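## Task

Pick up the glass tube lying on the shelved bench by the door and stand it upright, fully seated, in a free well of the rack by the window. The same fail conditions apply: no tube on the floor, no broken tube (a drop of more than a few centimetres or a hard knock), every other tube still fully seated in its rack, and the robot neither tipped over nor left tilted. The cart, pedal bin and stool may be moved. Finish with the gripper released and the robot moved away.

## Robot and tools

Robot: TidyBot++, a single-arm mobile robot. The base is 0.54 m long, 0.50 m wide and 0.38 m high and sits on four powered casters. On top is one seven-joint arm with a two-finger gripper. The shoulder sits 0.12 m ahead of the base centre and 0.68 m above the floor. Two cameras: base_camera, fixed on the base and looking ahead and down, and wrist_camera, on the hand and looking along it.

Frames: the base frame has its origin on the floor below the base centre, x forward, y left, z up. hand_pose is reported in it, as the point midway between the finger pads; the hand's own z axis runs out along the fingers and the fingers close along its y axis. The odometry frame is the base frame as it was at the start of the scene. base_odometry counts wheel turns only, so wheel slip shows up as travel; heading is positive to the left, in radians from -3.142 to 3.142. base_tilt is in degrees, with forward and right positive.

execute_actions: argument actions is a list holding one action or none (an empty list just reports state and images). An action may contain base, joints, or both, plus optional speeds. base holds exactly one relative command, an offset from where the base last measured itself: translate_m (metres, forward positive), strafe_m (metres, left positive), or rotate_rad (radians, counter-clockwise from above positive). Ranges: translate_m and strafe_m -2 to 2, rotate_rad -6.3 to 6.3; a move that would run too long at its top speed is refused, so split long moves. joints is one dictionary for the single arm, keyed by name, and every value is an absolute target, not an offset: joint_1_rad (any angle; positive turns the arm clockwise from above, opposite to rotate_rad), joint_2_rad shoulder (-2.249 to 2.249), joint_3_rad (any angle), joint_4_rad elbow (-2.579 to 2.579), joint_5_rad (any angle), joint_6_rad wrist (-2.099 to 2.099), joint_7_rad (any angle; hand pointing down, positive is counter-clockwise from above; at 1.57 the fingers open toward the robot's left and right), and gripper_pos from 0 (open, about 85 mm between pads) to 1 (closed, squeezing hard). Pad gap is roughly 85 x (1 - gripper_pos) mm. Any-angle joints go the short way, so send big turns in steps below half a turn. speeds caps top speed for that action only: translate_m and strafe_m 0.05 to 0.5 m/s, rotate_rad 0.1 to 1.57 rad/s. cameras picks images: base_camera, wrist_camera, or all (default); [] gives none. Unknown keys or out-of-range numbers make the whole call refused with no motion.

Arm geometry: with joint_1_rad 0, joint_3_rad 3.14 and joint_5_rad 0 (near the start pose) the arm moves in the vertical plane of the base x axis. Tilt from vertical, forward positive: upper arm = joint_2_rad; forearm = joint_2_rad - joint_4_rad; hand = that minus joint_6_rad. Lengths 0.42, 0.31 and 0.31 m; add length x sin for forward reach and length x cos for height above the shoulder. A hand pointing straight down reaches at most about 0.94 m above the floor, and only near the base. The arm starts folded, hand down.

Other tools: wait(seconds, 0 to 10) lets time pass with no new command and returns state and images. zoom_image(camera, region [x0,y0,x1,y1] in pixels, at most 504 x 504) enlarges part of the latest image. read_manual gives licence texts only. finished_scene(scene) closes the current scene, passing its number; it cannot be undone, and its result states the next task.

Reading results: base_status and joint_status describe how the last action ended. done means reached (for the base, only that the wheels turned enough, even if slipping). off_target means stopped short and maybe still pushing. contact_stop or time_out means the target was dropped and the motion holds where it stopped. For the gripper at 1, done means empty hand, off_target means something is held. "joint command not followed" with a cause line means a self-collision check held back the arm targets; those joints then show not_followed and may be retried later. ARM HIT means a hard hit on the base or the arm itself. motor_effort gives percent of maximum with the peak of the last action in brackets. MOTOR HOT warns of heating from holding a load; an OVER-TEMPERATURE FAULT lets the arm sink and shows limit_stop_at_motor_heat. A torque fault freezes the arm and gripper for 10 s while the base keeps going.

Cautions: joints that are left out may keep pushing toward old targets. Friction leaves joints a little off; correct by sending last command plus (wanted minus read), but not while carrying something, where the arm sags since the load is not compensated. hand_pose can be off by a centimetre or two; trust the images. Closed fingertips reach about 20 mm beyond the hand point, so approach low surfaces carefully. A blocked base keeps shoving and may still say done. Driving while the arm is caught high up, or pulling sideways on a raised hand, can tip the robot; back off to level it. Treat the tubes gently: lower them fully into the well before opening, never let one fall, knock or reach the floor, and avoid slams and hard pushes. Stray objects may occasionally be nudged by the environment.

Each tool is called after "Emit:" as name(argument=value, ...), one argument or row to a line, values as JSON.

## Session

Emit:
execute_actions(
  actions=[
    {"joints":{"joint_1_rad":0,"joint_2_rad":-0.5,"joint_4_rad":-2.2,"joint_6_rad":-0.2,"joint_7_rad":1.57,"gripper_pos":0}},
  ],
  cameras=["wrist_camera"],
)

Emit:
execute_actions(
  actions=[
    {"base":{"rotate_rad":2.1}},
  ],
  cameras=["wrist_camera"],
)

Emit:
execute_actions(
  actions=[
    {"base":{"rotate_rad":2.1}},
  ],
  cameras=["wrist_camera"],
)

Scene clock: 1.50 s.
base_odometry: x=+0.000 y=+0.000 heading=+0.000 (m, m, rad; odometry frame)
base_tilt: forward=-0.2 right=+0.1 (deg)
base_status: not commanded
joint_positions: joint_1_rad=-0.015 joint_2_rad=-0.493 joint_3_rad=+3.135 joint_4_rad=-2.208 joint_5_rad=+0.042 joint_6_rad=-0.233 joint_7_rad=+1.577 gripper_pos=+0.000
joint_status: all done
motor_effort: joint_1_rad=-1(1) joint_2_rad=-4(5) joint_3_rad=+1(1) joint_4_rad=+24(24) joint_5_rad=+0(0) joint_6_rad=+8(8) joint_7_rad=-1(1) (%)
hand_pose: x=+0.5202 y=+0.0071 z=+0.8931 quat_wxyz=(+0.013, +0.826, +0.026, +0.562) (m; base frame)
pictures: wrist_camera
camera_calibration (this result's frames):
wrist_camera: T_world_to_cam=[[0.01214, -0.99841, 0.0550394, -0.0472624], [-0.341181, -0.0558762, -0.938335, 1.07774], [0.939919, -0.00738704, -0.341317, -0.0527146], [0, 0, 0, 1]] pos_world=[0.417826, 0.0126434, 0.995892]
Images, in order (width x height): wrist_camera 644x476.

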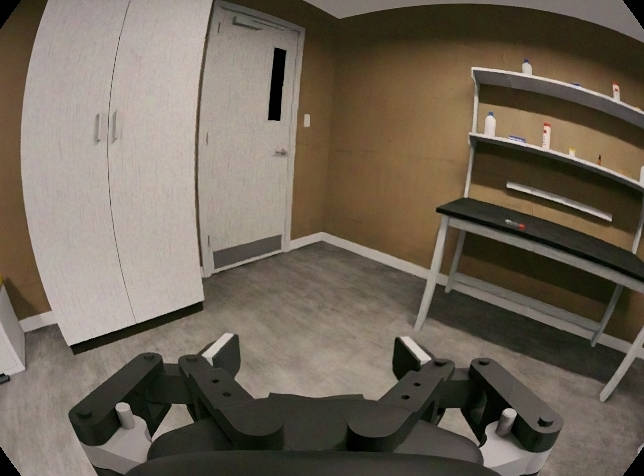

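Scene clock: 4.13 s.
base_odometry: x=+0.000 y=+0.000 heading=+2.100 (m, m, rad; odometry frame)
base_tilt: forward=-0.3 right=+0.1 (deg)
base_status: done
joint_positions: joint_1_rad=-0.010 joint_2_rad=-0.493 joint_3_rad=+3.135 joint_4_rad=-2.208 joint_5_rad=+0.042 joint_6_rad=-0.233 joint_7_rad=+1.577 gripper_pos=+0.000
joint_status: not commanded
motor_effort: joint_1_rad=+0(1) joint_2_rad=-4(6) joint_3_rad=+1(2) joint_4_rad=+24(24) joint_5_rad=+0(0) joint_6_rad=+8(8) joint_7_rad=+0(0) (%)
hand_pose: x=+0.5203 y=+0.0051 z=+0.8931 quat_wxyz=(+0.014, +0.826, +0.024, +0.562) (m; base frame)
pictures: wrist_camera
camera_calibration (this result's frames):
wrist_camera: T_world_to_cam=[[0.00729161, -0.998458, 0.0550394, -0.0466854], [-0.341449, -0.0542187, -0.938335, 1.07777], [0.939872, -0.0119512, -0.341317, -0.0527087], [0, 0, 0, 1]] pos_world=[0.417884, 0.0111922, 0.995892]
Images, in order (width x height): wrist_camera 644x476.

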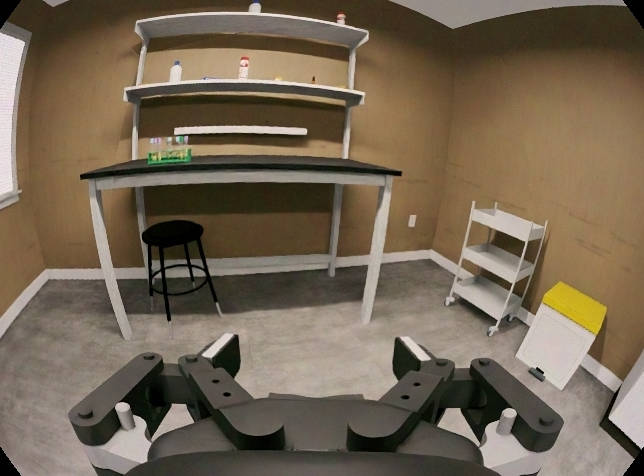

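Scene clock: 6.77 s.
base_odometry: x=+0.000 y=+0.000 heading=-2.084 (m, m, rad; odometry frame)
base_tilt: forward=-0.2 right=+0.1 (deg)
base_status: done
joint_positions: joint_1_rad=-0.008 joint_2_rad=-0.493 joint_3_rad=+3.135 joint_4_rad=-2.208 joint_5_rad=+0.042 joint_6_rad=-0.233 joint_7_rad=+1.577 gripper_pos=+0.000
joint_status: not commanded
motor_effort: joint_1_rad=+1(2) joint_2_rad=-4(6) joint_3_rad=+1(2) joint_4_rad=+23(23) joint_5_rad=+0(1) joint_6_rad=+8(8) joint_7_rad=+0(0) (%)
hand_pose: x=+0.5203 y=+0.0044 z=+0.8931 quat_wxyz=(+0.015, +0.826, +0.023, +0.562) (m; base frame)
pictures: wrist_camera
camera_calibration (this result's frames):
wrist_camera: T_world_to_cam=[[0.00539083, -0.99847, 0.0550395, -0.0464594], [-0.341551, -0.0535688, -0.938335, 1.07779], [0.939848, -0.0137404, -0.341317, -0.052706], [0, 0, 0, 1]] pos_world=[0.417905, 0.0106232, 0.995892]
Images, in order (width x height): wrist_camera 644x476.

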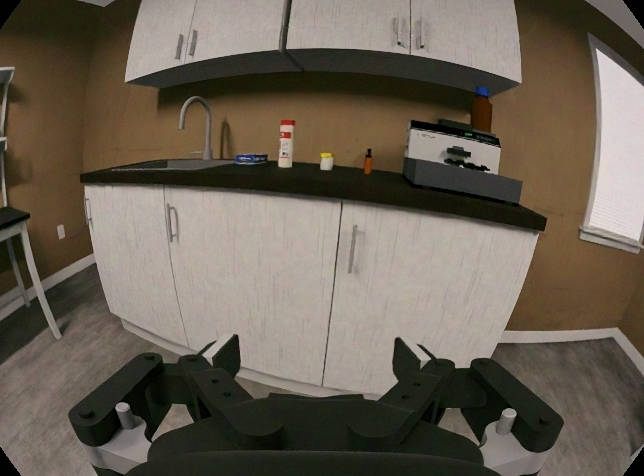

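Emit:
execute_actions(
  actions=[
    {"base":{"rotate_rad":1.97}},
  ],
  cameras=[],
)

Emit:
execute_actions(
  actions=[
    {"base":{"translate_m":0.87}},
  ],
  cameras=[],
)

Emit:
execute_actions(
  actions=[
    {"base":{"rotate_rad":-0.9},"joints":{"joint_6_rad":-0.5}},
  ],
  cameras=["wrist_camera"],
)

Scene clock: 17.43 s.
base_odometry: x=+0.000 y=+0.000 heading=-0.115 (m, m, rad; odometry frame)
base_tilt: forward=-0.2 right=+0.0 (deg)
base_status: done
joint_positions: joint_1_rad=-0.007 joint_2_rad=-0.493 joint_3_rad=+3.135 joint_4_rad=-2.208 joint_5_rad=+0.042 joint_6_rad=-0.233 joint_7_rad=+1.577 gripper_pos=+0.000
joint_status: not commanded
motor_effort: joint_1_rad=-1(1) joint_2_rad=-4(5) joint_3_rad=+1(2) joint_4_rad=+24(24) joint_5_rad=+0(1) joint_6_rad=+8(8) joint_7_rad=+0(0) (%)
hand_pose: x=+0.5203 y=+0.0040 z=+0.8931 quat_wxyz=(+0.015, +0.826, +0.023, +0.562) (m; base frame)
pictures: none
No camera images: the call's "cameras" was empty. Leave "cameras" out to get every camera's image.

Scene clock: 20.53 s.
base_odometry: x=+0.865 y=-0.098 heading=-0.114 (m, m, rad; odometry frame)
base_tilt: forward=-0.2 right=+0.0 (deg)
base_status: done
joint_positions: joint_1_rad=-0.007 joint_2_rad=-0.497 joint_3_rad=+3.135 joint_4_rad=-2.208 joint_5_rad=+0.042 joint_6_rad=-0.233 joint_7_rad=+1.577 gripper_pos=+0.000
joint_status: not commanded
motor_effort: joint_1_rad=+0(0) joint_2_rad=-4(6) joint_3_rad=+1(2) joint_4_rad=+24(25) joint_5_rad=+0(0) joint_6_rad=+8(8) joint_7_rad=+0(0) (%)
hand_pose: x=+0.5195 y=+0.0040 z=+0.8945 quat_wxyz=(+0.015, +0.825, +0.023, +0.564) (m; base frame)
pictures: none
No camera images: the call's "cameras" was empty. Leave "cameras" out to get every camera's image.

Scene clock: 22.33 s.
base_odometry: x=+0.865 y=-0.098 heading=-1.013 (m, m, rad; odometry frame)
base_tilt: forward=-0.2 right=+0.1 (deg)
base_status: done
joint_positions: joint_1_rad=-0.006 joint_2_rad=-0.497 joint_3_rad=+3.135 joint_4_rad=-2.205 joint_5_rad=+0.042 joint_6_rad=-0.477 joint_7_rad=+1.577 gripper_pos=+0.000
joint_status: all done
motor_effort: joint_1_rad=-1(1) joint_2_rad=-3(5) joint_3_rad=+1(3) joint_4_rad=+23(26) joint_5_rad=+0(0) joint_6_rad=+7(9) joint_7_rad=+1(1) (%)
hand_pose: x=+0.4841 y=-0.0002 z=+0.8291 quat_wxyz=(+0.017, +0.888, +0.021, +0.460) (m; base frame)
pictures: wrist_camera
camera_calibration (this result's frames):
wrist_camera: T_world_to_cam=[[0.00567061, -0.998295, 0.0580999, -0.049932], [-0.553961, -0.0515072, -0.830948, 1.01889], [0.832523, -0.0274731, -0.553308, 0.187125], [0, 0, 0, 1]] pos_world=[0.408924, 0.00777442, 0.953087]
Images, in order (width x height): wrist_camera 644x476.

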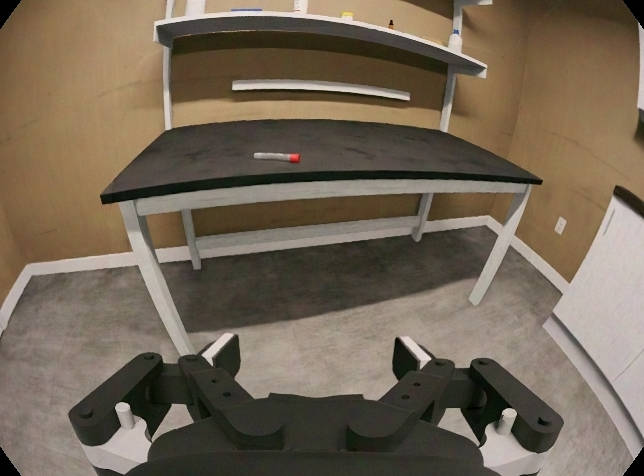

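Emit:
execute_actions(
  actions=[
    {"base":{"strafe_m":0.1},"joints":{"joint_2_rad":0.0,"joint_4_rad":-1.2,"joint_6_rad":-1.5}},
  ],
  cameras=[],
)

Emit:
execute_actions(
  actions=[
    {"base":{"translate_m":0.47},"joints":{"joint_2_rad":0.3,"joint_4_rad":-0.945,"joint_6_rad":-1.89}},
  ],
  cameras=["wrist_camera"],
)

Scene clock: 29.83 s.
base_odometry: x=+0.950 y=-0.045 heading=-1.014 (m, m, rad; odometry frame)
base_tilt: forward=-0.3 right=-0.1 (deg)
base_status: done
joint_positions: joint_1_rad=-0.006 joint_2_rad=-0.010 joint_3_rad=+3.135 joint_4_rad=-1.215 joint_5_rad=+0.042 joint_6_rad=-1.459 joint_7_rad=+1.577 gripper_pos=+0.000
joint_status: all done
motor_effort: joint_1_rad=-1(1) joint_2_rad=-18(18) joint_3_rad=+1(3) joint_4_rad=+20(24) joint_5_rad=+1(1) joint_6_rad=+4(7) joint_7_rad=+0(1) (%)
hand_pose: x=+0.5511 y=-0.0064 z=+0.9387 quat_wxyz=(+0.020, +0.971, +0.006, +0.236) (m; base frame)
pictures: none
No camera images: the call's "cameras" was empty. Leave "cameras" out to get every camera's image.

Scene clock: 32.13 s.
base_odometry: x=+1.198 y=-0.444 heading=-1.014 (m, m, rad; odometry frame)
base_tilt: forward=-0.2 right=+0.1 (deg)
base_status: done
joint_positions: joint_1_rad=-0.006 joint_2_rad=+0.307 joint_3_rad=+3.135 joint_4_rad=-0.961 joint_5_rad=+0.042 joint_6_rad=-1.849 joint_7_rad=+1.577 gripper_pos=+0.000
joint_status: all done
motor_effort: joint_1_rad=-1(1) joint_2_rad=-27(30) joint_3_rad=+1(2) joint_4_rad=+18(20) joint_5_rad=+0(1) joint_6_rad=+1(5) joint_7_rad=+0(1) (%)
hand_pose: x=+0.5537 y=-0.0065 z=+0.8657 quat_wxyz=(+0.019, +1.000, +0.003, +0.012) (m; base frame)
pictures: wrist_camera
camera_calibration (this result's frames):
wrist_camera: T_world_to_cam=[[0.00342375, -0.998474, 0.0551155, -0.0549428], [-0.998657, -0.00626293, -0.0514233, 0.659297], [0.05169, -0.0548654, -0.997155, 0.965646], [0, 0, 0, 1]] pos_world=[0.608685, 0.00225078, 0.99983]
Images, in order (width x height): wrist_camera 644x476.

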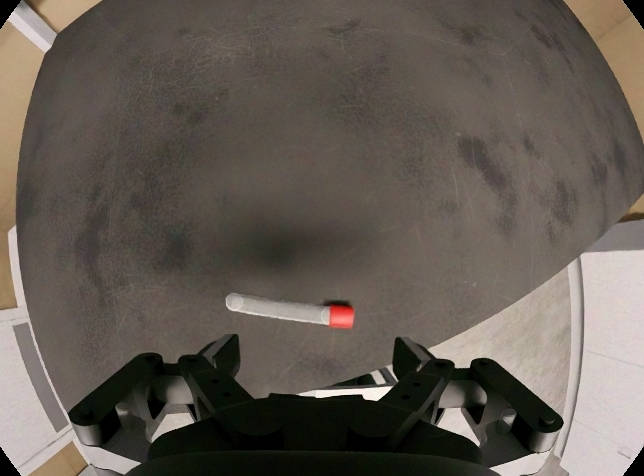

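Emit:
execute_actions(
  actions=[
    {"joints":{"joint_2_rad":0.335,"joint_4_rad":-1.2,"joint_6_rad":-1.6,"joint_7_rad":-0.16}},
  ],
  cameras=["wrist_camera"],
)

Scene clock: 36.97 s.
base_odometry: x=+1.198 y=-0.444 heading=-1.014 (m, m, rad; odometry frame)
base_tilt: forward=-0.2 right=+0.0 (deg)
base_status: not commanded
joint_positions: joint_1_rad=-0.006 joint_2_rad=+0.326 joint_3_rad=+3.135 joint_4_rad=-1.187 joint_5_rad=+0.042 joint_6_rad=-1.640 joint_7_rad=-0.141 gripper_pos=+0.000
joint_status: all done
motor_effort: joint_1_rad=+1(0) joint_2_rad=-29(29) joint_3_rad=+1(0) joint_4_rad=+19(19) joint_5_rad=+0(1) joint_6_rad=+0(0) joint_7_rad=+0(1) (%)
hand_pose: x=+0.5643 y=-0.0067 z=+0.7876 quat_wxyz=(+0.017, +0.659, -0.752, +0.012) (m; base frame)
pictures: wrist_camera
camera_calibration (this result's frames):
wrist_camera: T_world_to_cam=[[-0.99071, 0.134226, 0.021829, 0.543944], [0.132486, 0.988871, -0.0676934, 0.0470233], [-0.0306723, -0.0641726, -0.997467, 0.933875], [0, 0, 0, 1]] pos_world=[0.561305, -0.0595824, 0.922819]
Images, in order (width x height): wrist_camera 644x476.

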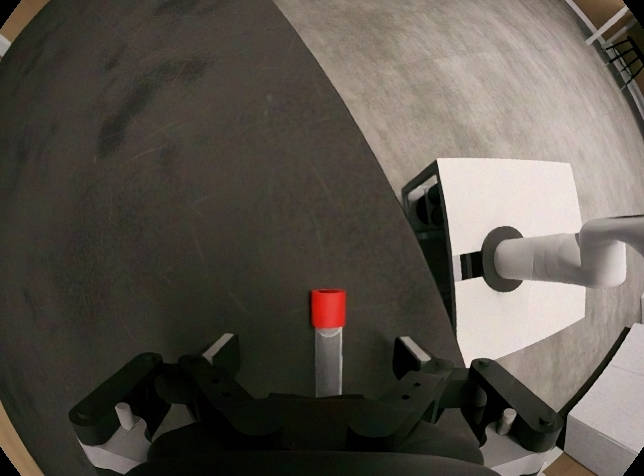

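Emit:
execute_actions(
  actions=[
    {"joints":{"joint_2_rad":0.35,"joint_4_rad":-1.25}},
  ],
  cameras=["wrist_camera"],
)

Scene clock: 40.20 s.
base_odometry: x=+1.198 y=-0.444 heading=-1.014 (m, m, rad; odometry frame)
base_tilt: forward=-0.1 right=+0.1 (deg)
base_status: not commanded
joint_positions: joint_1_rad=-0.006 joint_2_rad=+0.333 joint_3_rad=+3.135 joint_4_rad=-1.235 joint_5_rad=+0.042 joint_6_rad=-1.639 joint_7_rad=-0.141 gripper_pos=+0.000
joint_status: all done
motor_effort: joint_1_rad=-1(0) joint_2_rad=-27(28) joint_3_rad=+1(1) joint_4_rad=+17(19) joint_5_rad=+0(0) joint_6_rad=-1(1) joint_7_rad=+0(1) (%)
hand_pose: x=+0.5509 y=-0.0069 z=+0.7699 quat_wxyz=(+0.038, +0.659, -0.751, -0.006) (m; base frame)
pictures: wrist_camera
camera_calibration (this result's frames):
wrist_camera: T_world_to_cam=[[-0.98809, 0.134119, 0.0754393, 0.488322], [0.128469, 0.988847, -0.0753532, 0.0558439], [-0.0847042, -0.0647641, -0.994299, 0.943127], [0, 0, 0, 1]] pos_world=[0.555219, -0.0596337, 0.90512]
Images, in order (width x height): wrist_camera 644x476.

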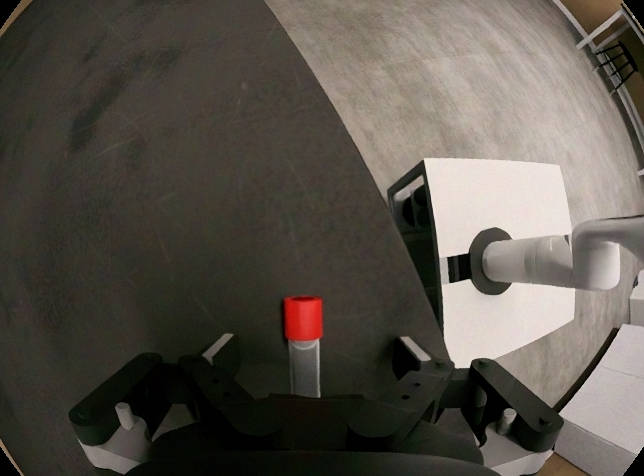

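Emit:
execute_actions(
  actions=[
    {"joints":{"gripper_pos":1}},
  ],
  cameras=[],
)

Emit:
execute_actions(
  actions=[
    {"joints":{"joint_2_rad":0.1}},
  ],
  cameras=["wrist_camera"],
)

Emit:
execute_actions(
  actions=[
    {"base":{"translate_m":-0.8},"joints":{"joint_1_rad":0,"joint_2_rad":-0.4,"joint_4_rad":-1.7,"joint_6_rad":-0.4,"joint_7_rad":1.4}},
  ],
  cameras=[],
)

Scene clock: 45.00 s.
base_odometry: x=+1.198 y=-0.444 heading=-1.014 (m, m, rad; odometry frame)
base_tilt: forward=-0.2 right=+0.0 (deg)
base_status: not commanded
joint_positions: joint_1_rad=-0.006 joint_2_rad=+0.316 joint_3_rad=+3.135 joint_4_rad=-1.223 joint_5_rad=+0.042 joint_6_rad=-1.625 joint_7_rad=-0.141 gripper_pos=+0.869
joint_status: gripper_pos off_target (ended at +0.869, target +1.000)
motor_effort: joint_1_rad=+0(1) joint_2_rad=-21(25) joint_3_rad=+1(0) joint_4_rad=+13(15) joint_5_rad=+0(1) joint_6_rad=+0(3) joint_7_rad=+0(0) (%)
hand_pose: x=+0.5570 y=-0.0068 z=+0.7809 quat_wxyz=(+0.021, +0.659, -0.752, +0.008) (m; base frame)
pictures: none
No camera images: the call's "cameras" was empty. Leave "cameras" out to get every camera's image.

Scene clock: 46.57 s.
base_odometry: x=+1.198 y=-0.444 heading=-1.014 (m, m, rad; odometry frame)
base_tilt: forward=-0.2 right=+0.1 (deg)
base_status: not commanded
joint_positions: joint_1_rad=-0.006 joint_2_rad=+0.096 joint_3_rad=+3.135 joint_4_rad=-1.245 joint_5_rad=+0.042 joint_6_rad=-1.625 joint_7_rad=-0.141 gripper_pos=+0.869
joint_status: all done
motor_effort: joint_1_rad=-1(0) joint_2_rad=-21(31) joint_3_rad=+1(0) joint_4_rad=+19(20) joint_5_rad=+0(0) joint_6_rad=+2(1) joint_7_rad=+0(0) (%)
hand_pose: x=+0.5198 y=-0.0070 z=+0.8662 quat_wxyz=(-0.053, +0.655, -0.750, +0.073) (m; base frame)
pictures: wrist_camera
camera_calibration (this result's frames):
wrist_camera: T_world_to_cam=[[-0.977603, 0.133614, -0.162603, 0.651111], [0.142039, 0.989, -0.0412865, 0.0306979], [0.155298, -0.0634577, -0.985827, 0.904125], [0, 0, 0, 1]] pos_world=[0.491759, -0.0599841, 0.998451]
Images, in order (width x height): wrist_camera 644x476.

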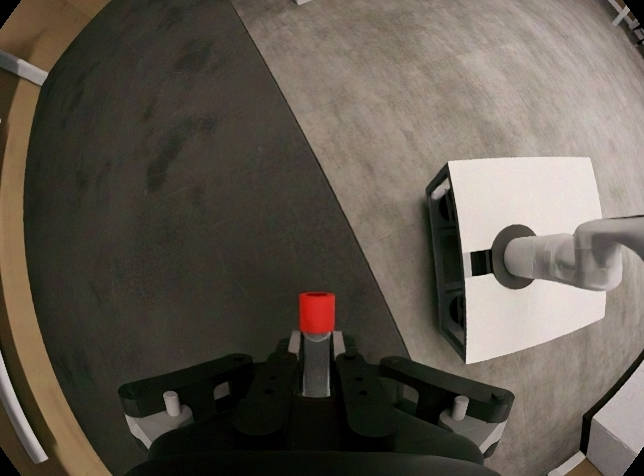

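Scene clock: 49.63 s.
base_odometry: x=+0.776 y=+0.235 heading=-1.014 (m, m, rad; odometry frame)
base_tilt: forward=-0.3 right=+0.0 (deg)
base_status: done
joint_positions: joint_1_rad=-0.004 joint_2_rad=-0.403 joint_3_rad=+3.135 joint_4_rad=-1.684 joint_5_rad=+0.042 joint_6_rad=-0.435 joint_7_rad=+1.367 gripper_pos=+0.869
joint_status: all done
motor_effort: joint_1_rad=+0(3) joint_2_rad=-7(25) joint_3_rad=+1(3) joint_4_rad=+23(24) joint_5_rad=+0(1) joint_6_rad=+9(8) joint_7_rad=-1(1) (%)
hand_pose: x=+0.5630 y=+0.0016 z=+1.1137 quat_wxyz=(-0.050, +0.754, -0.063, +0.652) (m; base frame)
pictures: none
No camera images: the call's "cameras" was empty. Leave "cameras" out to get every camera's image.

Emit:
execute_actions(
  actions=[
    {"base":{"rotate_rad":3.14},"joints":{"joint_7_rad":1.62},"speeds":{"rotate_rad":1.0}},
  ],
  cameras=["wrist_camera"],
)

Scene clock: 55.67 s.
base_odometry: x=+0.775 y=+0.235 heading=+2.126 (m, m, rad; odometry frame)
base_tilt: forward=-0.2 right=+0.0 (deg)
base_status: done
joint_positions: joint_1_rad=-0.004 joint_2_rad=-0.403 joint_3_rad=+3.135 joint_4_rad=-1.685 joint_5_rad=+0.042 joint_6_rad=-0.435 joint_7_rad=+1.601 gripper_pos=+0.869
joint_status: all done
motor_effort: joint_1_rad=+0(2) joint_2_rad=-7(8) joint_3_rad=+1(2) joint_4_rad=+24(24) joint_5_rad=+0(1) joint_6_rad=+8(8) joint_7_rad=+0(0) (%)
hand_pose: x=+0.5630 y=+0.0015 z=+1.1135 quat_wxyz=(+0.027, +0.756, +0.025, +0.654) (m; base frame)
pictures: wrist_camera
camera_calibration (this result's frames):
wrist_camera: T_world_to_cam=[[-0.0143321, -0.997177, 0.0737074, -0.071371], [-0.118019, -0.0715127, -0.990433, 1.23122], [0.992908, -0.0228939, -0.116661, -0.297692], [0, 0, 0, 1]] pos_world=[0.439866, 0.0100629, 1.18997]
Images, in order (width x height): wrist_camera 644x476.

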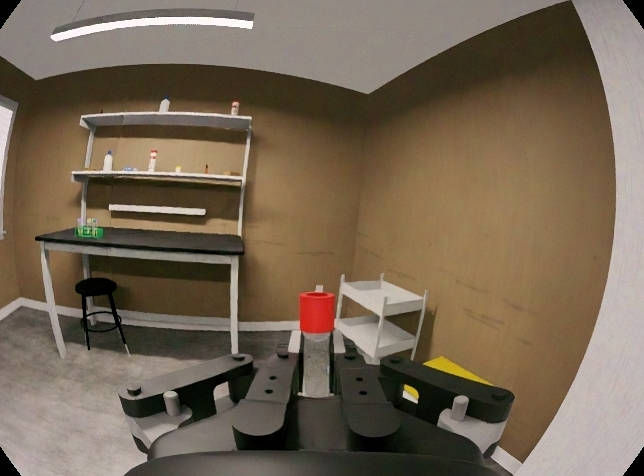

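Emit:
execute_actions(
  actions=[
    {"base":{"strafe_m":1.4}},
  ],
  cameras=[],
)

Emit:
execute_actions(
  actions=[
    {"base":{"translate_m":0.6},"joints":{"joint_6_rad":-0.7}},
  ],
  cameras=["wrist_camera"],
)

Scene clock: 63.77 s.
base_odometry: x=-0.414 y=-0.504 heading=+2.127 (m, m, rad; odometry frame)
base_tilt: forward=-0.2 right=+0.1 (deg)
base_status: done
joint_positions: joint_1_rad=-0.004 joint_2_rad=-0.403 joint_3_rad=+3.135 joint_4_rad=-1.685 joint_5_rad=+0.042 joint_6_rad=-0.435 joint_7_rad=+1.601 gripper_pos=+0.869
joint_status: not commanded
motor_effort: joint_1_rad=-1(1) joint_2_rad=-7(8) joint_3_rad=+1(2) joint_4_rad=+24(24) joint_5_rad=+0(1) joint_6_rad=+8(8) joint_7_rad=+0(0) (%)
hand_pose: x=+0.5630 y=+0.0015 z=+1.1135 quat_wxyz=(+0.027, +0.756, +0.025, +0.654) (m; base frame)
pictures: none
No camera images: the call's "cameras" was empty. Leave "cameras" out to get every camera's image.

Scene clock: 66.33 s.
base_odometry: x=-0.731 y=+0.005 heading=+2.127 (m, m, rad; odometry frame)
base_tilt: forward=-0.2 right=+0.1 (deg)
base_status: done
joint_positions: joint_1_rad=-0.004 joint_2_rad=-0.398 joint_3_rad=+3.135 joint_4_rad=-1.698 joint_5_rad=+0.042 joint_6_rad=-0.679 joint_7_rad=+1.601 gripper_pos=+0.869
joint_status: all done
motor_effort: joint_1_rad=-1(0) joint_2_rad=-8(10) joint_3_rad=+1(2) joint_4_rad=+23(25) joint_5_rad=+0(0) joint_6_rad=+8(9) joint_7_rad=-1(0) (%)
hand_pose: x=+0.5445 y=-0.0016 z=+1.0304 quat_wxyz=(+0.027, +0.835, +0.024, +0.549) (m; base frame)
pictures: wrist_camera
camera_calibration (this result's frames):
wrist_camera: T_world_to_cam=[[-0.00512041, -0.997088, 0.0760819, -0.0760916], [-0.371817, -0.0687297, -0.925758, 1.21803], [0.928292, -0.0330288, -0.370382, 0.00755019], [0, 0, 0, 1]] pos_world=[0.445485, 0.00809418, 1.13619]
Images, in order (width x height): wrist_camera 644x476.

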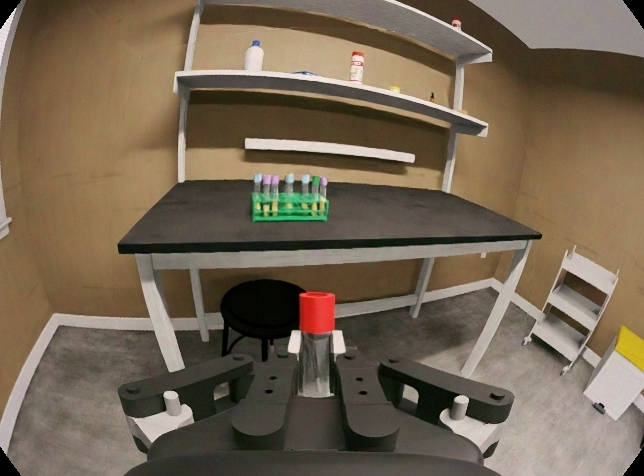

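Emit:
execute_actions(
  actions=[
    {"base":{"rotate_rad":0.15},"joints":{"joint_5_rad":0.0,"joint_7_rad":1.56}},
  ],
  cameras=[],
)

Emit:
execute_actions(
  actions=[
    {"base":{"strafe_m":-0.15}},
  ],
  cameras=[],
)

Emit:
execute_actions(
  actions=[
    {"base":{"translate_m":0.42},"joints":{"joint_6_rad":-0.85},"speeds":{"translate_m":0.3}},
  ],
)

Emit:
zoom_image(
  camera="wrist_camera",
  region=[180, 100, 460, 300],
)

Scene clock: 73.17 s.
base_odometry: x=-0.731 y=+0.006 heading=+2.277 (m, m, rad; odometry frame)
base_tilt: forward=-0.2 right=+0.1 (deg)
base_status: done
joint_positions: joint_1_rad=-0.004 joint_2_rad=-0.398 joint_3_rad=+3.135 joint_4_rad=-1.698 joint_5_rad=+0.026 joint_6_rad=-0.679 joint_7_rad=+1.599 gripper_pos=+0.869
joint_status: all done
motor_effort: joint_1_rad=+0(2) joint_2_rad=-7(8) joint_3_rad=+1(3) joint_4_rad=+23(24) joint_5_rad=+0(2) joint_6_rad=+8(8) joint_7_rad=+0(1) (%)
hand_pose: x=+0.5445 y=+0.0016 z=+1.0303 quat_wxyz=(+0.018, +0.835, +0.021, +0.549) (m; base frame)
pictures: none
No camera images: the call's "cameras" was empty. Leave "cameras" out to get every camera's image.

Scene clock: 74.63 s.
base_odometry: x=-0.617 y=+0.103 heading=+2.278 (m, m, rad; odometry frame)
base_tilt: forward=-0.1 right=+0.1 (deg)
base_status: done
joint_positions: joint_1_rad=-0.004 joint_2_rad=-0.398 joint_3_rad=+3.136 joint_4_rad=-1.698 joint_5_rad=+0.025 joint_6_rad=-0.679 joint_7_rad=+1.599 gripper_pos=+0.869
joint_status: not commanded
motor_effort: joint_1_rad=+0(1) joint_2_rad=-7(11) joint_3_rad=+1(4) joint_4_rad=+23(25) joint_5_rad=+0(1) joint_6_rad=+7(8) joint_7_rad=-1(0) (%)
hand_pose: x=+0.5445 y=+0.0010 z=+1.0302 quat_wxyz=(+0.018, +0.835, +0.020, +0.549) (m; base frame)
pictures: none
No camera images: the call's "cameras" was empty. Leave "cameras" out to get every camera's image.

Scene clock: 77.00 s.
base_odometry: x=-0.890 y=+0.423 heading=+2.278 (m, m, rad; odometry frame)
base_tilt: forward=-0.2 right=+0.1 (deg)
base_status: done
joint_positions: joint_1_rad=-0.004 joint_2_rad=-0.397 joint_3_rad=+3.136 joint_4_rad=-1.700 joint_5_rad=+0.025 joint_6_rad=-0.825 joint_7_rad=+1.599 gripper_pos=+0.869
joint_status: all done
motor_effort: joint_1_rad=+0(1) joint_2_rad=-7(10) joint_3_rad=+1(2) joint_4_rad=+23(24) joint_5_rad=+0(0) joint_6_rad=+7(9) joint_7_rad=+0(1) (%)
hand_pose: x=+0.5236 y=+0.0000 z=+0.9885 quat_wxyz=(+0.017, +0.874, +0.020, +0.485) (m; base frame)
pictures: base_camera, wrist_camera
camera_calibration (this result's frames):
wrist_camera: T_world_to_cam=[[0.00200179, -0.998366, 0.057102, -0.0563919], [-0.505256, -0.0502871, -0.861503, 1.17798], [0.862967, -0.0271266, -0.504531, 0.178257], [0, 0, 0, 1]] pos_world=[0.441462, 0.00777275, 1.10799]
Images, in order (width x height): base_camera 644x364, wrist_camera 644x476.

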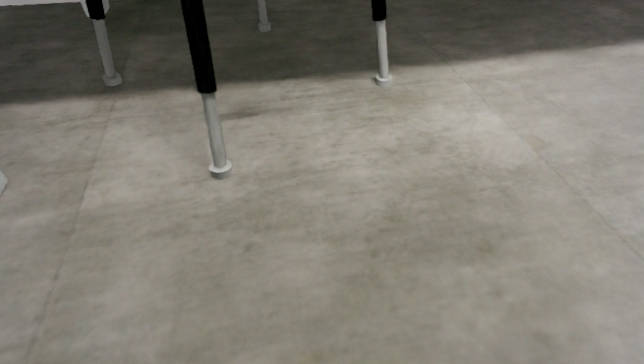

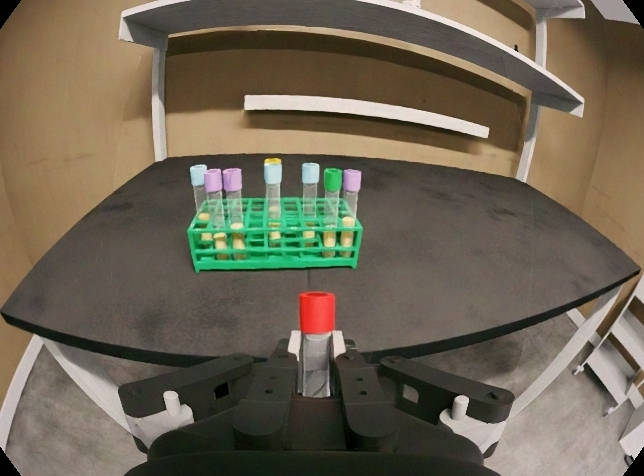

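Region (180, 100, 460, 300) of wrist_camera's 644x476 image, scaled by 1.800; it fills the top 360 rows of this view, and the rest is white.

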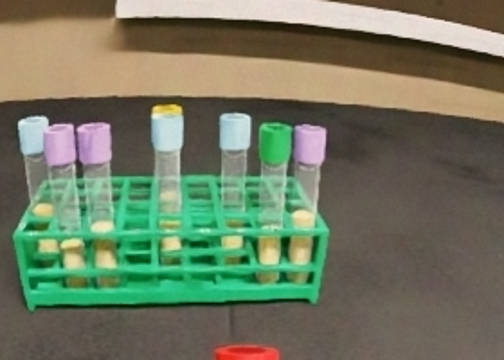

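Emit:
execute_actions(
  actions=[
    {"base":{"translate_m":0.1,"strafe_m":0},"joints":{"joint_7_rad":1.5}},
  ],
  cameras=["wrist_camera"],
)

Emit:
execute_actions(
  actions=[
    {"base":{"translate_m":0.1},"joints":{"joint_7_rad":1.5,"joint_6_rad":-0.8},"speeds":{"translate_m":0.1}},
  ],
  cameras=["wrist_camera"],
)

Emit:
zoom_image(
  camera="wrist_camera",
  region=[150, 130, 430, 330],
)

action 0: "base" must hold exactly one of rotate_rad, strafe_m, translate_m; got {"translate_m": 0.1, "strafe_m": 0}

Scene clock: 86.97 s.
base_odometry: x=-0.955 y=+0.499 heading=+2.278 (m, m, rad; odometry frame)
base_tilt: forward=-0.2 right=+0.1 (deg)
base_status: done
joint_positions: joint_1_rad=-0.004 joint_2_rad=-0.397 joint_3_rad=+3.136 joint_4_rad=-1.700 joint_5_rad=+0.025 joint_6_rad=-0.825 joint_7_rad=+1.533 gripper_pos=+0.869
joint_status: all done
motor_effort: joint_1_rad=+1(1) joint_2_rad=-7(10) joint_3_rad=+1(2) joint_4_rad=+23(24) joint_5_rad=+0(1) joint_6_rad=+7(8) joint_7_rad=+0(1) (%)
hand_pose: x=+0.5236 y=+0.0000 z=+0.9885 quat_wxyz=(+0.002, +0.874, -0.009, +0.486) (m; base frame)
pictures: wrist_camera
camera_calibration (this result's frames):
wrist_camera: T_world_to_cam=[[-0.0325899, -0.999468, 0.00153994, 0.0166419], [-0.505107, 0.0151406, -0.862924, 1.17933], [0.862441, -0.0289004, -0.505332, 0.179381], [0, 0, 0, 1]] pos_world=[0.441525, 0.0039615, 1.10829]
Images, in order (width x height): wrist_camera 644x476.

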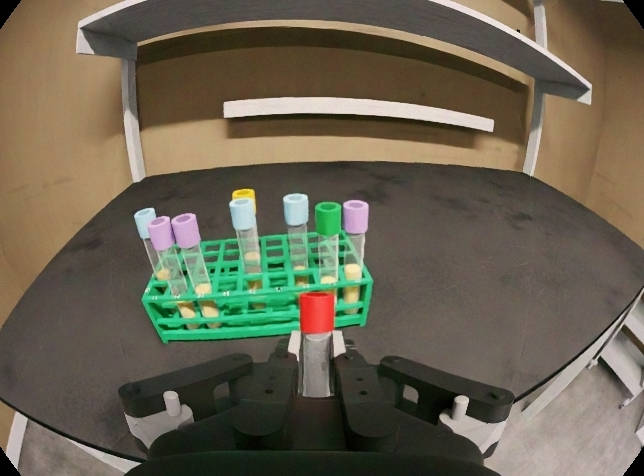

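Region (150, 130, 430, 330) of wrist_camera's 644x476 image, scaled by 1.800; it fills the top 360 rows of this view, and the rest is white.

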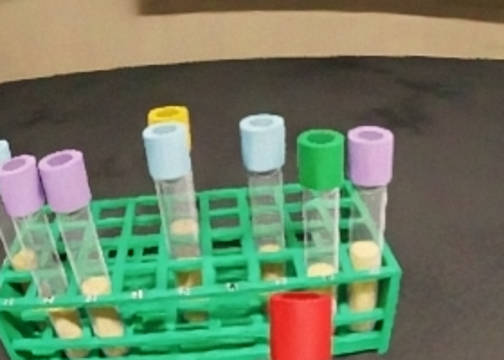

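Emit:
execute_actions(
  actions=[
    {"base":{"translate_m":-0.07},"joints":{"joint_6_rad":0.2},"speeds":{"translate_m":0.1}},
  ],
  cameras=[],
)

Emit:
execute_actions(
  actions=[
    {"base":{"strafe_m":0.042},"joints":{"joint_2_rad":-0.28,"joint_4_rad":-1.87,"joint_6_rad":0.05},"speeds":{"strafe_m":0.1}},
  ],
  cameras=["wrist_camera"],
)

Scene clock: 98.50 s.
base_odometry: x=-0.909 y=+0.445 heading=+2.278 (m, m, rad; odometry frame)
base_tilt: forward=-0.2 right=+0.1 (deg)
base_status: done
joint_positions: joint_1_rad=-0.004 joint_2_rad=-0.402 joint_3_rad=+3.136 joint_4_rad=-1.699 joint_5_rad=+0.025 joint_6_rad=+0.179 joint_7_rad=+1.533 gripper_pos=+0.869
joint_status: all done
motor_effort: joint_1_rad=-1(1) joint_2_rad=-6(10) joint_3_rad=+1(2) joint_4_rad=+23(25) joint_5_rad=+0(0) joint_6_rad=+8(8) joint_7_rad=+0(0) (%)
hand_pose: x=+0.5367 y=+0.0077 z=+1.2904 quat_wxyz=(-0.010, +0.530, +0.002, +0.848) (m; base frame)
pictures: none
No camera images: the call's "cameras" was empty. Leave "cameras" out to get every camera's image.

Scene clock: 99.93 s.
base_odometry: x=-0.941 y=+0.418 heading=+2.278 (m, m, rad; odometry frame)
base_tilt: forward=-0.2 right=+0.0 (deg)
base_status: done
joint_positions: joint_1_rad=-0.004 joint_2_rad=-0.274 joint_3_rad=+3.137 joint_4_rad=-1.872 joint_5_rad=+0.025 joint_6_rad=+0.080 joint_7_rad=+1.533 gripper_pos=+0.869
joint_status: all done
motor_effort: joint_1_rad=-1(2) joint_2_rad=-12(17) joint_3_rad=+1(3) joint_4_rad=+24(28) joint_5_rad=+0(0) joint_6_rad=+8(9) joint_7_rad=+0(0) (%)
hand_pose: x=+0.6300 y=+0.0070 z=+1.0950 quat_wxyz=(-0.008, +0.688, +0.000, +0.726) (m; base frame)
pictures: wrist_camera
camera_calibration (this result's frames):
wrist_camera: T_world_to_cam=[[-0.00542237, -0.999888, -0.0139388, 0.0268225], [0.0799392, 0.0134609, -0.996709, 1.10276], [0.996785, -0.00651877, 0.0798572, -0.583967], [0, 0, 0, 1]] pos_world=[0.494081, 0.00816855, 1.14614]
Images, in order (width x height): wrist_camera 644x476.

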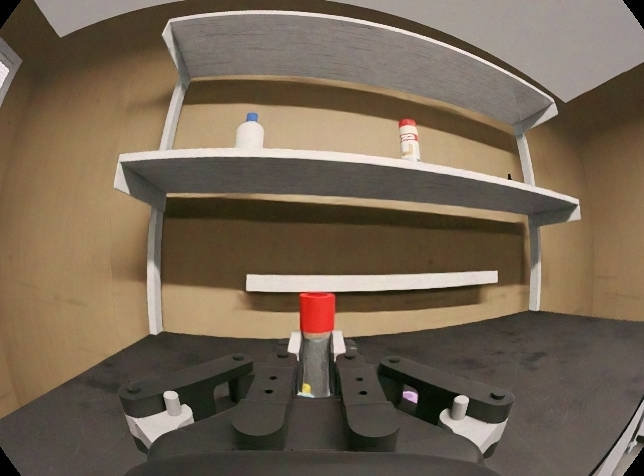

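Emit:
execute_actions(
  actions=[
    {"base":{"translate_m":0.065},"joints":{"joint_6_rad":-0.02},"speeds":{"translate_m":0.05}},
  ],
  cameras=["wrist_camera"],
)

Scene clock: 104.70 s.
base_odometry: x=-0.984 y=+0.468 heading=+2.278 (m, m, rad; odometry frame)
base_tilt: forward=-0.2 right=+0.0 (deg)
base_status: done
joint_positions: joint_1_rad=-0.004 joint_2_rad=-0.277 joint_3_rad=+3.137 joint_4_rad=-1.872 joint_5_rad=+0.025 joint_6_rad=+0.013 joint_7_rad=+1.533 gripper_pos=+0.869
joint_status: all done
motor_effort: joint_1_rad=-1(2) joint_2_rad=-12(15) joint_3_rad=+1(1) joint_4_rad=+25(26) joint_5_rad=+0(0) joint_6_rad=+9(9) joint_7_rad=+0(0) (%)
hand_pose: x=+0.6293 y=+0.0065 z=+1.0758 quat_wxyz=(-0.007, +0.711, -0.001, +0.703) (m; base frame)
pictures: wrist_camera
camera_calibration (this result's frames):
wrist_camera: T_world_to_cam=[[-0.00800091, -0.999885, -0.0129006, 0.0265201], [0.0164991, 0.0127672, -0.999782, 1.12697], [0.999832, -0.00821201, 0.016395, -0.515339], [0, 0, 0, 1]] pos_world=[0.496871, 0.00789679, 1.13552]
Images, in order (width x height): wrist_camera 644x476.

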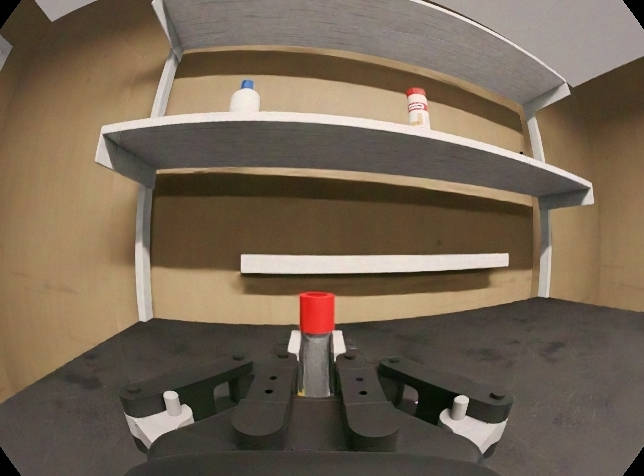

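Emit:
execute_actions(
  actions=[
    {"joints":{"joint_2_rad":-0.265,"joint_4_rad":-1.96,"joint_6_rad":0.12}},
  ],
  cameras=[],
)

Emit:
execute_actions(
  actions=[
    {"joints":{"joint_2_rad":-0.255,"joint_4_rad":-2.03,"joint_6_rad":0.2}},
  ],
  cameras=["wrist_camera"],
)

Scene clock: 109.50 s.
base_odometry: x=-0.984 y=+0.468 heading=+2.278 (m, m, rad; odometry frame)
base_tilt: forward=-0.2 right=+0.0 (deg)
base_status: not commanded
joint_positions: joint_1_rad=-0.004 joint_2_rad=-0.274 joint_3_rad=+3.137 joint_4_rad=-1.948 joint_5_rad=+0.025 joint_6_rad=+0.081 joint_7_rad=+1.533 gripper_pos=+0.869
joint_status: all done
motor_effort: joint_1_rad=+0(1) joint_2_rad=-12(13) joint_3_rad=+0(0) joint_4_rad=+24(26) joint_5_rad=+0(0) joint_6_rad=+8(9) joint_7_rad=+0(0) (%)
hand_pose: x=+0.6291 y=+0.0069 z=+1.0473 quat_wxyz=(-0.008, +0.715, +0.000, +0.699) (m; base frame)
pictures: none
No camera images: the call's "cameras" was empty. Leave "cameras" out to get every camera's image.

Scene clock: 110.30 s.
base_odometry: x=-0.984 y=+0.468 heading=+2.278 (m, m, rad; odometry frame)
base_tilt: forward=-0.1 right=+0.1 (deg)
base_status: not commanded
joint_positions: joint_1_rad=-0.004 joint_2_rad=-0.274 joint_3_rad=+3.137 joint_4_rad=-1.998 joint_5_rad=+0.025 joint_6_rad=+0.175 joint_7_rad=+1.533 gripper_pos=+0.869
joint_status: all done
motor_effort: joint_1_rad=-1(2) joint_2_rad=-9(13) joint_3_rad=+0(0) joint_4_rad=+21(25) joint_5_rad=+0(0) joint_6_rad=+6(8) joint_7_rad=-1(1) (%)
hand_pose: x=+0.6271 y=+0.0076 z=+1.0455 quat_wxyz=(-0.009, +0.700, +0.000, +0.715) (m; base frame)
pictures: wrist_camera
camera_calibration (this result's frames):
wrist_camera: T_world_to_cam=[[-0.00360289, -0.999899, -0.0137237, 0.0253723], [0.047804, 0.0135359, -0.998765, 1.07592], [0.99885, -0.00425449, 0.0477504, -0.544834], [0, 0, 0, 1]] pos_world=[0.492865, 0.00848821, 1.10096]
Images, in order (width x height): wrist_camera 644x476.

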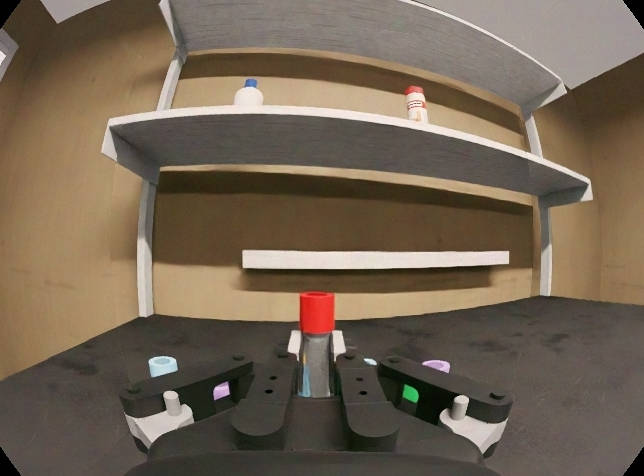

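Emit:
execute_actions(
  actions=[
    {"base":{"strafe_m":-0.008},"speeds":{"strafe_m":0.05}},
  ],
  cameras=["wrist_camera"],
)

Scene clock: 112.47 s.
base_odometry: x=-0.978 y=+0.473 heading=+2.279 (m, m, rad; odometry frame)
base_tilt: forward=-0.2 right=+0.1 (deg)
base_status: done
joint_positions: joint_1_rad=-0.004 joint_2_rad=-0.274 joint_3_rad=+3.136 joint_4_rad=-1.998 joint_5_rad=+0.025 joint_6_rad=+0.175 joint_7_rad=+1.533 gripper_pos=+0.869
joint_status: not commanded
motor_effort: joint_1_rad=+0(2) joint_2_rad=-9(10) joint_3_rad=+1(4) joint_4_rad=+21(22) joint_5_rad=+0(0) joint_6_rad=+5(7) joint_7_rad=-1(0) (%)
hand_pose: x=+0.6271 y=+0.0077 z=+1.0455 quat_wxyz=(-0.009, +0.699, +0.001, +0.715) (m; base frame)
pictures: wrist_camera
camera_calibration (this result's frames):
wrist_camera: T_world_to_cam=[[-0.00339675, -0.999901, -0.0136417, 0.0252889], [0.048077, 0.0134627, -0.998753, 1.07573], [0.998838, -0.00404836, 0.0480265, -0.545123], [0, 0, 0, 1]] pos_world=[0.492858, 0.00859744, 1.10091]
Images, in order (width x height): wrist_camera 644x476.

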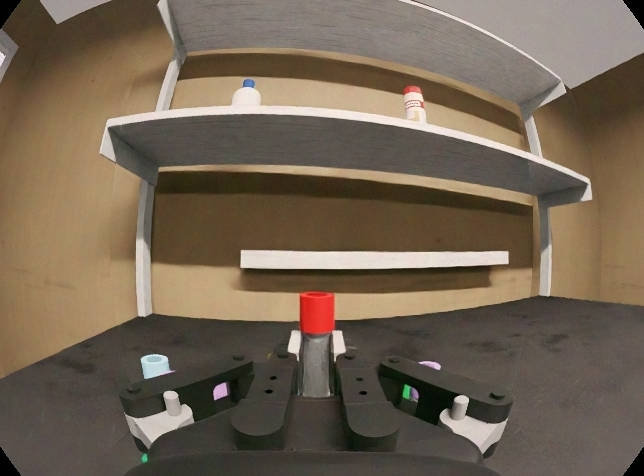

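Try x nudges.

Emit:
execute_actions(
  actions=[
    {"base":{"translate_m":-0.007},"speeds":{"translate_m":0.05}},
  ],
  cameras=[],
)

Emit:
execute_actions(
  actions=[
    {"base":{"translate_m":0.014},"speeds":{"translate_m":0.05}},
  ],
  cameras=[],
)

Scene clock: 114.73 s.
base_odometry: x=-0.973 y=+0.467 heading=+2.279 (m, m, rad; odometry frame)
base_tilt: forward=-0.2 right=+0.0 (deg)
base_status: done
joint_positions: joint_1_rad=-0.004 joint_2_rad=-0.272 joint_3_rad=+3.136 joint_4_rad=-1.999 joint_5_rad=+0.025 joint_6_rad=+0.178 joint_7_rad=+1.533 gripper_pos=+0.869
joint_status: not commanded
motor_effort: joint_1_rad=-1(1) joint_2_rad=-9(12) joint_3_rad=+0(1) joint_4_rad=+21(21) joint_5_rad=+0(0) joint_6_rad=+6(6) joint_7_rad=+0(1) (%)
hand_pose: x=+0.6276 y=+0.0078 z=+1.0453 quat_wxyz=(-0.009, +0.699, +0.001, +0.715) (m; base frame)
pictures: none
No camera images: the call's "cameras" was empty. Leave "cameras" out to get every camera's image.

Scene clock: 115.47 s.
base_odometry: x=-0.982 y=+0.478 heading=+2.279 (m, m, rad; odometry frame)
base_tilt: forward=-0.2 right=+0.0 (deg)
base_status: done
joint_positions: joint_1_rad=-0.004 joint_2_rad=-0.272 joint_3_rad=+3.136 joint_4_rad=-2.000 joint_5_rad=+0.025 joint_6_rad=+0.179 joint_7_rad=+1.533 gripper_pos=+0.869
joint_status: not commanded
motor_effort: joint_1_rad=-1(2) joint_2_rad=-9(10) joint_3_rad=+1(1) joint_4_rad=+21(22) joint_5_rad=+0(0) joint_6_rad=+6(7) joint_7_rad=+0(0) (%)
hand_pose: x=+0.6274 y=+0.0078 z=+1.0452 quat_wxyz=(-0.009, +0.699, +0.001, +0.715) (m; base frame)
pictures: none
No camera images: the call's "cameras" was empty. Leave "cameras" out to get every camera's image.

Emit:
execute_actions(
  actions=[
    {"joints":{"joint_2_rad":-0.4,"joint_4_rad":-1.7,"joint_6_rad":0.2}},
  ],
  cameras=[],
)

Emit:
execute_actions(
  actions=[
    {"base":{"translate_m":-0.05},"joints":{"joint_6_rad":-0.75},"speeds":{"translate_m":0.1}},
  ],
  cameras=["wrist_camera"],
)

Emit:
zoom_image(
  camera="wrist_camera",
  region=[180, 130, 460, 330],
)

Scene clock: 120.97 s.
base_odometry: x=-0.982 y=+0.478 heading=+2.279 (m, m, rad; odometry frame)
base_tilt: forward=-0.2 right=+0.0 (deg)
base_status: not commanded
joint_positions: joint_1_rad=-0.004 joint_2_rad=-0.404 joint_3_rad=+3.136 joint_4_rad=-1.705 joint_5_rad=+0.025 joint_6_rad=+0.179 joint_7_rad=+1.533 gripper_pos=+0.869
joint_status: all done
motor_effort: joint_1_rad=+0(1) joint_2_rad=-7(16) joint_3_rad=+1(1) joint_4_rad=+23(27) joint_5_rad=+0(0) joint_6_rad=+8(10) joint_7_rad=+0(0) (%)
hand_pose: x=+0.5372 y=+0.0076 z=+1.2875 quat_wxyz=(-0.010, +0.532, +0.002, +0.847) (m; base frame)
pictures: none
No camera images: the call's "cameras" was empty. Leave "cameras" out to get every camera's image.

Scene clock: 122.23 s.
base_odometry: x=-0.950 y=+0.440 heading=+2.279 (m, m, rad; odometry frame)
base_tilt: forward=-0.3 right=+0.1 (deg)
base_status: done
joint_positions: joint_1_rad=-0.004 joint_2_rad=-0.401 joint_3_rad=+3.136 joint_4_rad=-1.704 joint_5_rad=+0.025 joint_6_rad=-0.730 joint_7_rad=+1.533 gripper_pos=+0.869
joint_status: all done
motor_effort: joint_1_rad=+0(1) joint_2_rad=-7(9) joint_3_rad=+1(1) joint_4_rad=+23(26) joint_5_rad=+0(0) joint_6_rad=+8(9) joint_7_rad=-1(1) (%)
hand_pose: x=+0.5366 y=+0.0006 z=+1.0138 quat_wxyz=(+0.001, +0.850, -0.008, +0.527) (m; base frame)
pictures: wrist_camera
camera_calibration (this result's frames):
wrist_camera: T_world_to_cam=[[-0.0303117, -0.999539, -0.00161141, 0.0196335], [-0.421138, 0.0142333, -0.906885, 1.20718], [0.90649, -0.0268106, -0.421376, 0.072128], [0, 0, 0, 1]] pos_world=[0.443603, 0.00437605, 1.1252]
Images, in order (width x height): wrist_camera 644x476.

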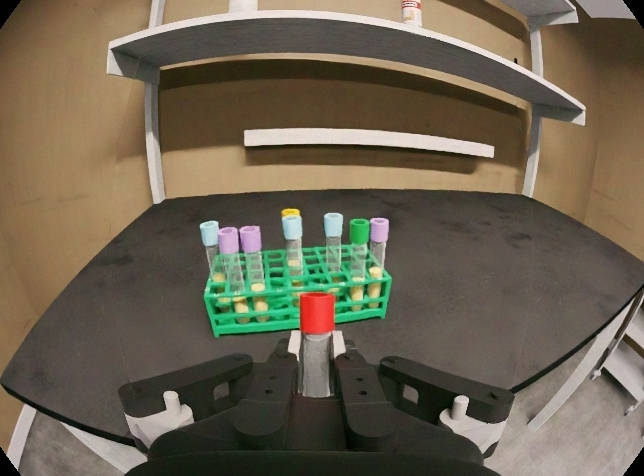

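Region (180, 130, 460, 330) of wrist_camera's 644x476 image, scaled by 1.800; it fills the top 360 rows of this view, and the rest is white.

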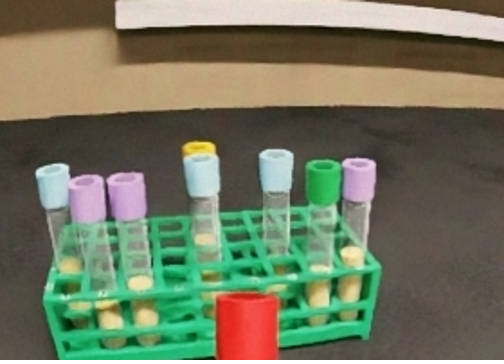

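Emit:
execute_actions(
  actions=[
    {"joints":{"joint_6_rad":0.2}},
  ],
  cameras=[],
)

Emit:
execute_actions(
  actions=[
    {"base":{"translate_m":0.05},"joints":{"joint_2_rad":-0.28,"joint_4_rad":-1.9,"joint_6_rad":0.02},"speeds":{"translate_m":0.05}},
  ],
  cameras=[],
)

Emit:
execute_actions(
  actions=[
    {"joints":{"joint_2_rad":-0.265,"joint_4_rad":-2.02,"joint_6_rad":0.16}},
  ],
  cameras=["wrist_camera"],
)

Scene clock: 145.00 s.
base_odometry: x=-0.950 y=+0.440 heading=+2.279 (m, m, rad; odometry frame)
base_tilt: forward=-0.3 right=+0.1 (deg)
base_status: not commanded
joint_positions: joint_1_rad=-0.004 joint_2_rad=-0.403 joint_3_rad=+3.136 joint_4_rad=-1.702 joint_5_rad=+0.025 joint_6_rad=+0.178 joint_7_rad=+1.533 gripper_pos=+0.869
joint_status: all done
motor_effort: joint_1_rad=+0(0) joint_2_rad=-6(8) joint_3_rad=+1(1) joint_4_rad=+23(26) joint_5_rad=+0(0) joint_6_rad=+7(9) joint_7_rad=+0(0) (%)
hand_pose: x=+0.5372 y=+0.0076 z=+1.2885 quat_wxyz=(-0.010, +0.532, +0.002, +0.847) (m; base frame)
pictures: none
No camera images: the call's "cameras" was empty. Leave "cameras" out to get every camera's image.

Scene clock: 146.47 s.
base_odometry: x=-0.982 y=+0.478 heading=+2.278 (m, m, rad; odometry frame)
base_tilt: forward=-0.2 right=+0.1 (deg)
base_status: done
joint_positions: joint_1_rad=-0.004 joint_2_rad=-0.271 joint_3_rad=+3.136 joint_4_rad=-1.902 joint_5_rad=+0.025 joint_6_rad=+0.050 joint_7_rad=+1.533 gripper_pos=+0.869
joint_status: all done
motor_effort: joint_1_rad=-1(1) joint_2_rad=-12(16) joint_3_rad=+1(3) joint_4_rad=+25(28) joint_5_rad=-1(0) joint_6_rad=+8(9) joint_7_rad=+0(0) (%)
hand_pose: x=+0.6314 y=+0.0069 z=+1.0650 quat_wxyz=(-0.008, +0.711, +0.000, +0.703) (m; base frame)
pictures: none
No camera images: the call's "cameras" was empty. Leave "cameras" out to get every camera's image.

Scene clock: 147.43 s.
base_odometry: x=-0.982 y=+0.478 heading=+2.278 (m, m, rad; odometry frame)
base_tilt: forward=-0.2 right=+0.1 (deg)
base_status: not commanded
joint_positions: joint_1_rad=-0.003 joint_2_rad=-0.274 joint_3_rad=+3.136 joint_4_rad=-1.982 joint_5_rad=+0.025 joint_6_rad=+0.140 joint_7_rad=+1.533 gripper_pos=+0.869
joint_status: all done
motor_effort: joint_1_rad=-2(2) joint_2_rad=-9(13) joint_3_rad=-1(1) joint_4_rad=+21(24) joint_5_rad=+0(0) joint_6_rad=+5(8) joint_7_rad=+0(1) (%)
hand_pose: x=+0.6278 y=+0.0073 z=+1.0449 quat_wxyz=(-0.008, +0.706, +0.000, +0.708) (m; base frame)
pictures: wrist_camera
camera_calibration (this result's frames):
wrist_camera: T_world_to_cam=[[-0.00491712, -0.9999, -0.0132811, 0.0254018], [0.0298409, 0.0131286, -0.999468, 1.08738], [0.999543, -0.00531083, 0.0297733, -0.527224], [0, 0, 0, 1]] pos_world=[0.494659, 0.00832343, 1.10284]
Images, in order (width x height): wrist_camera 644x476.

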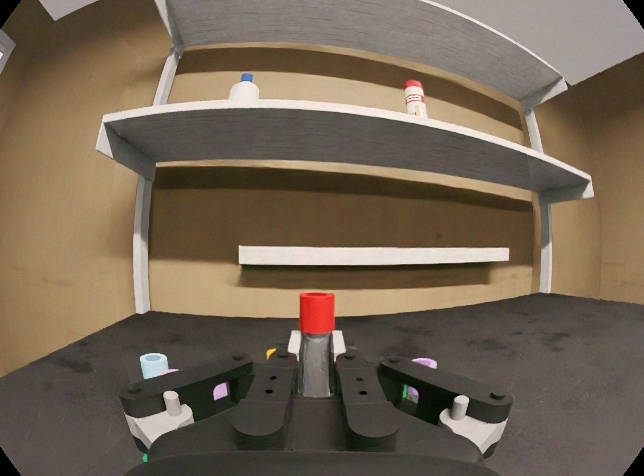

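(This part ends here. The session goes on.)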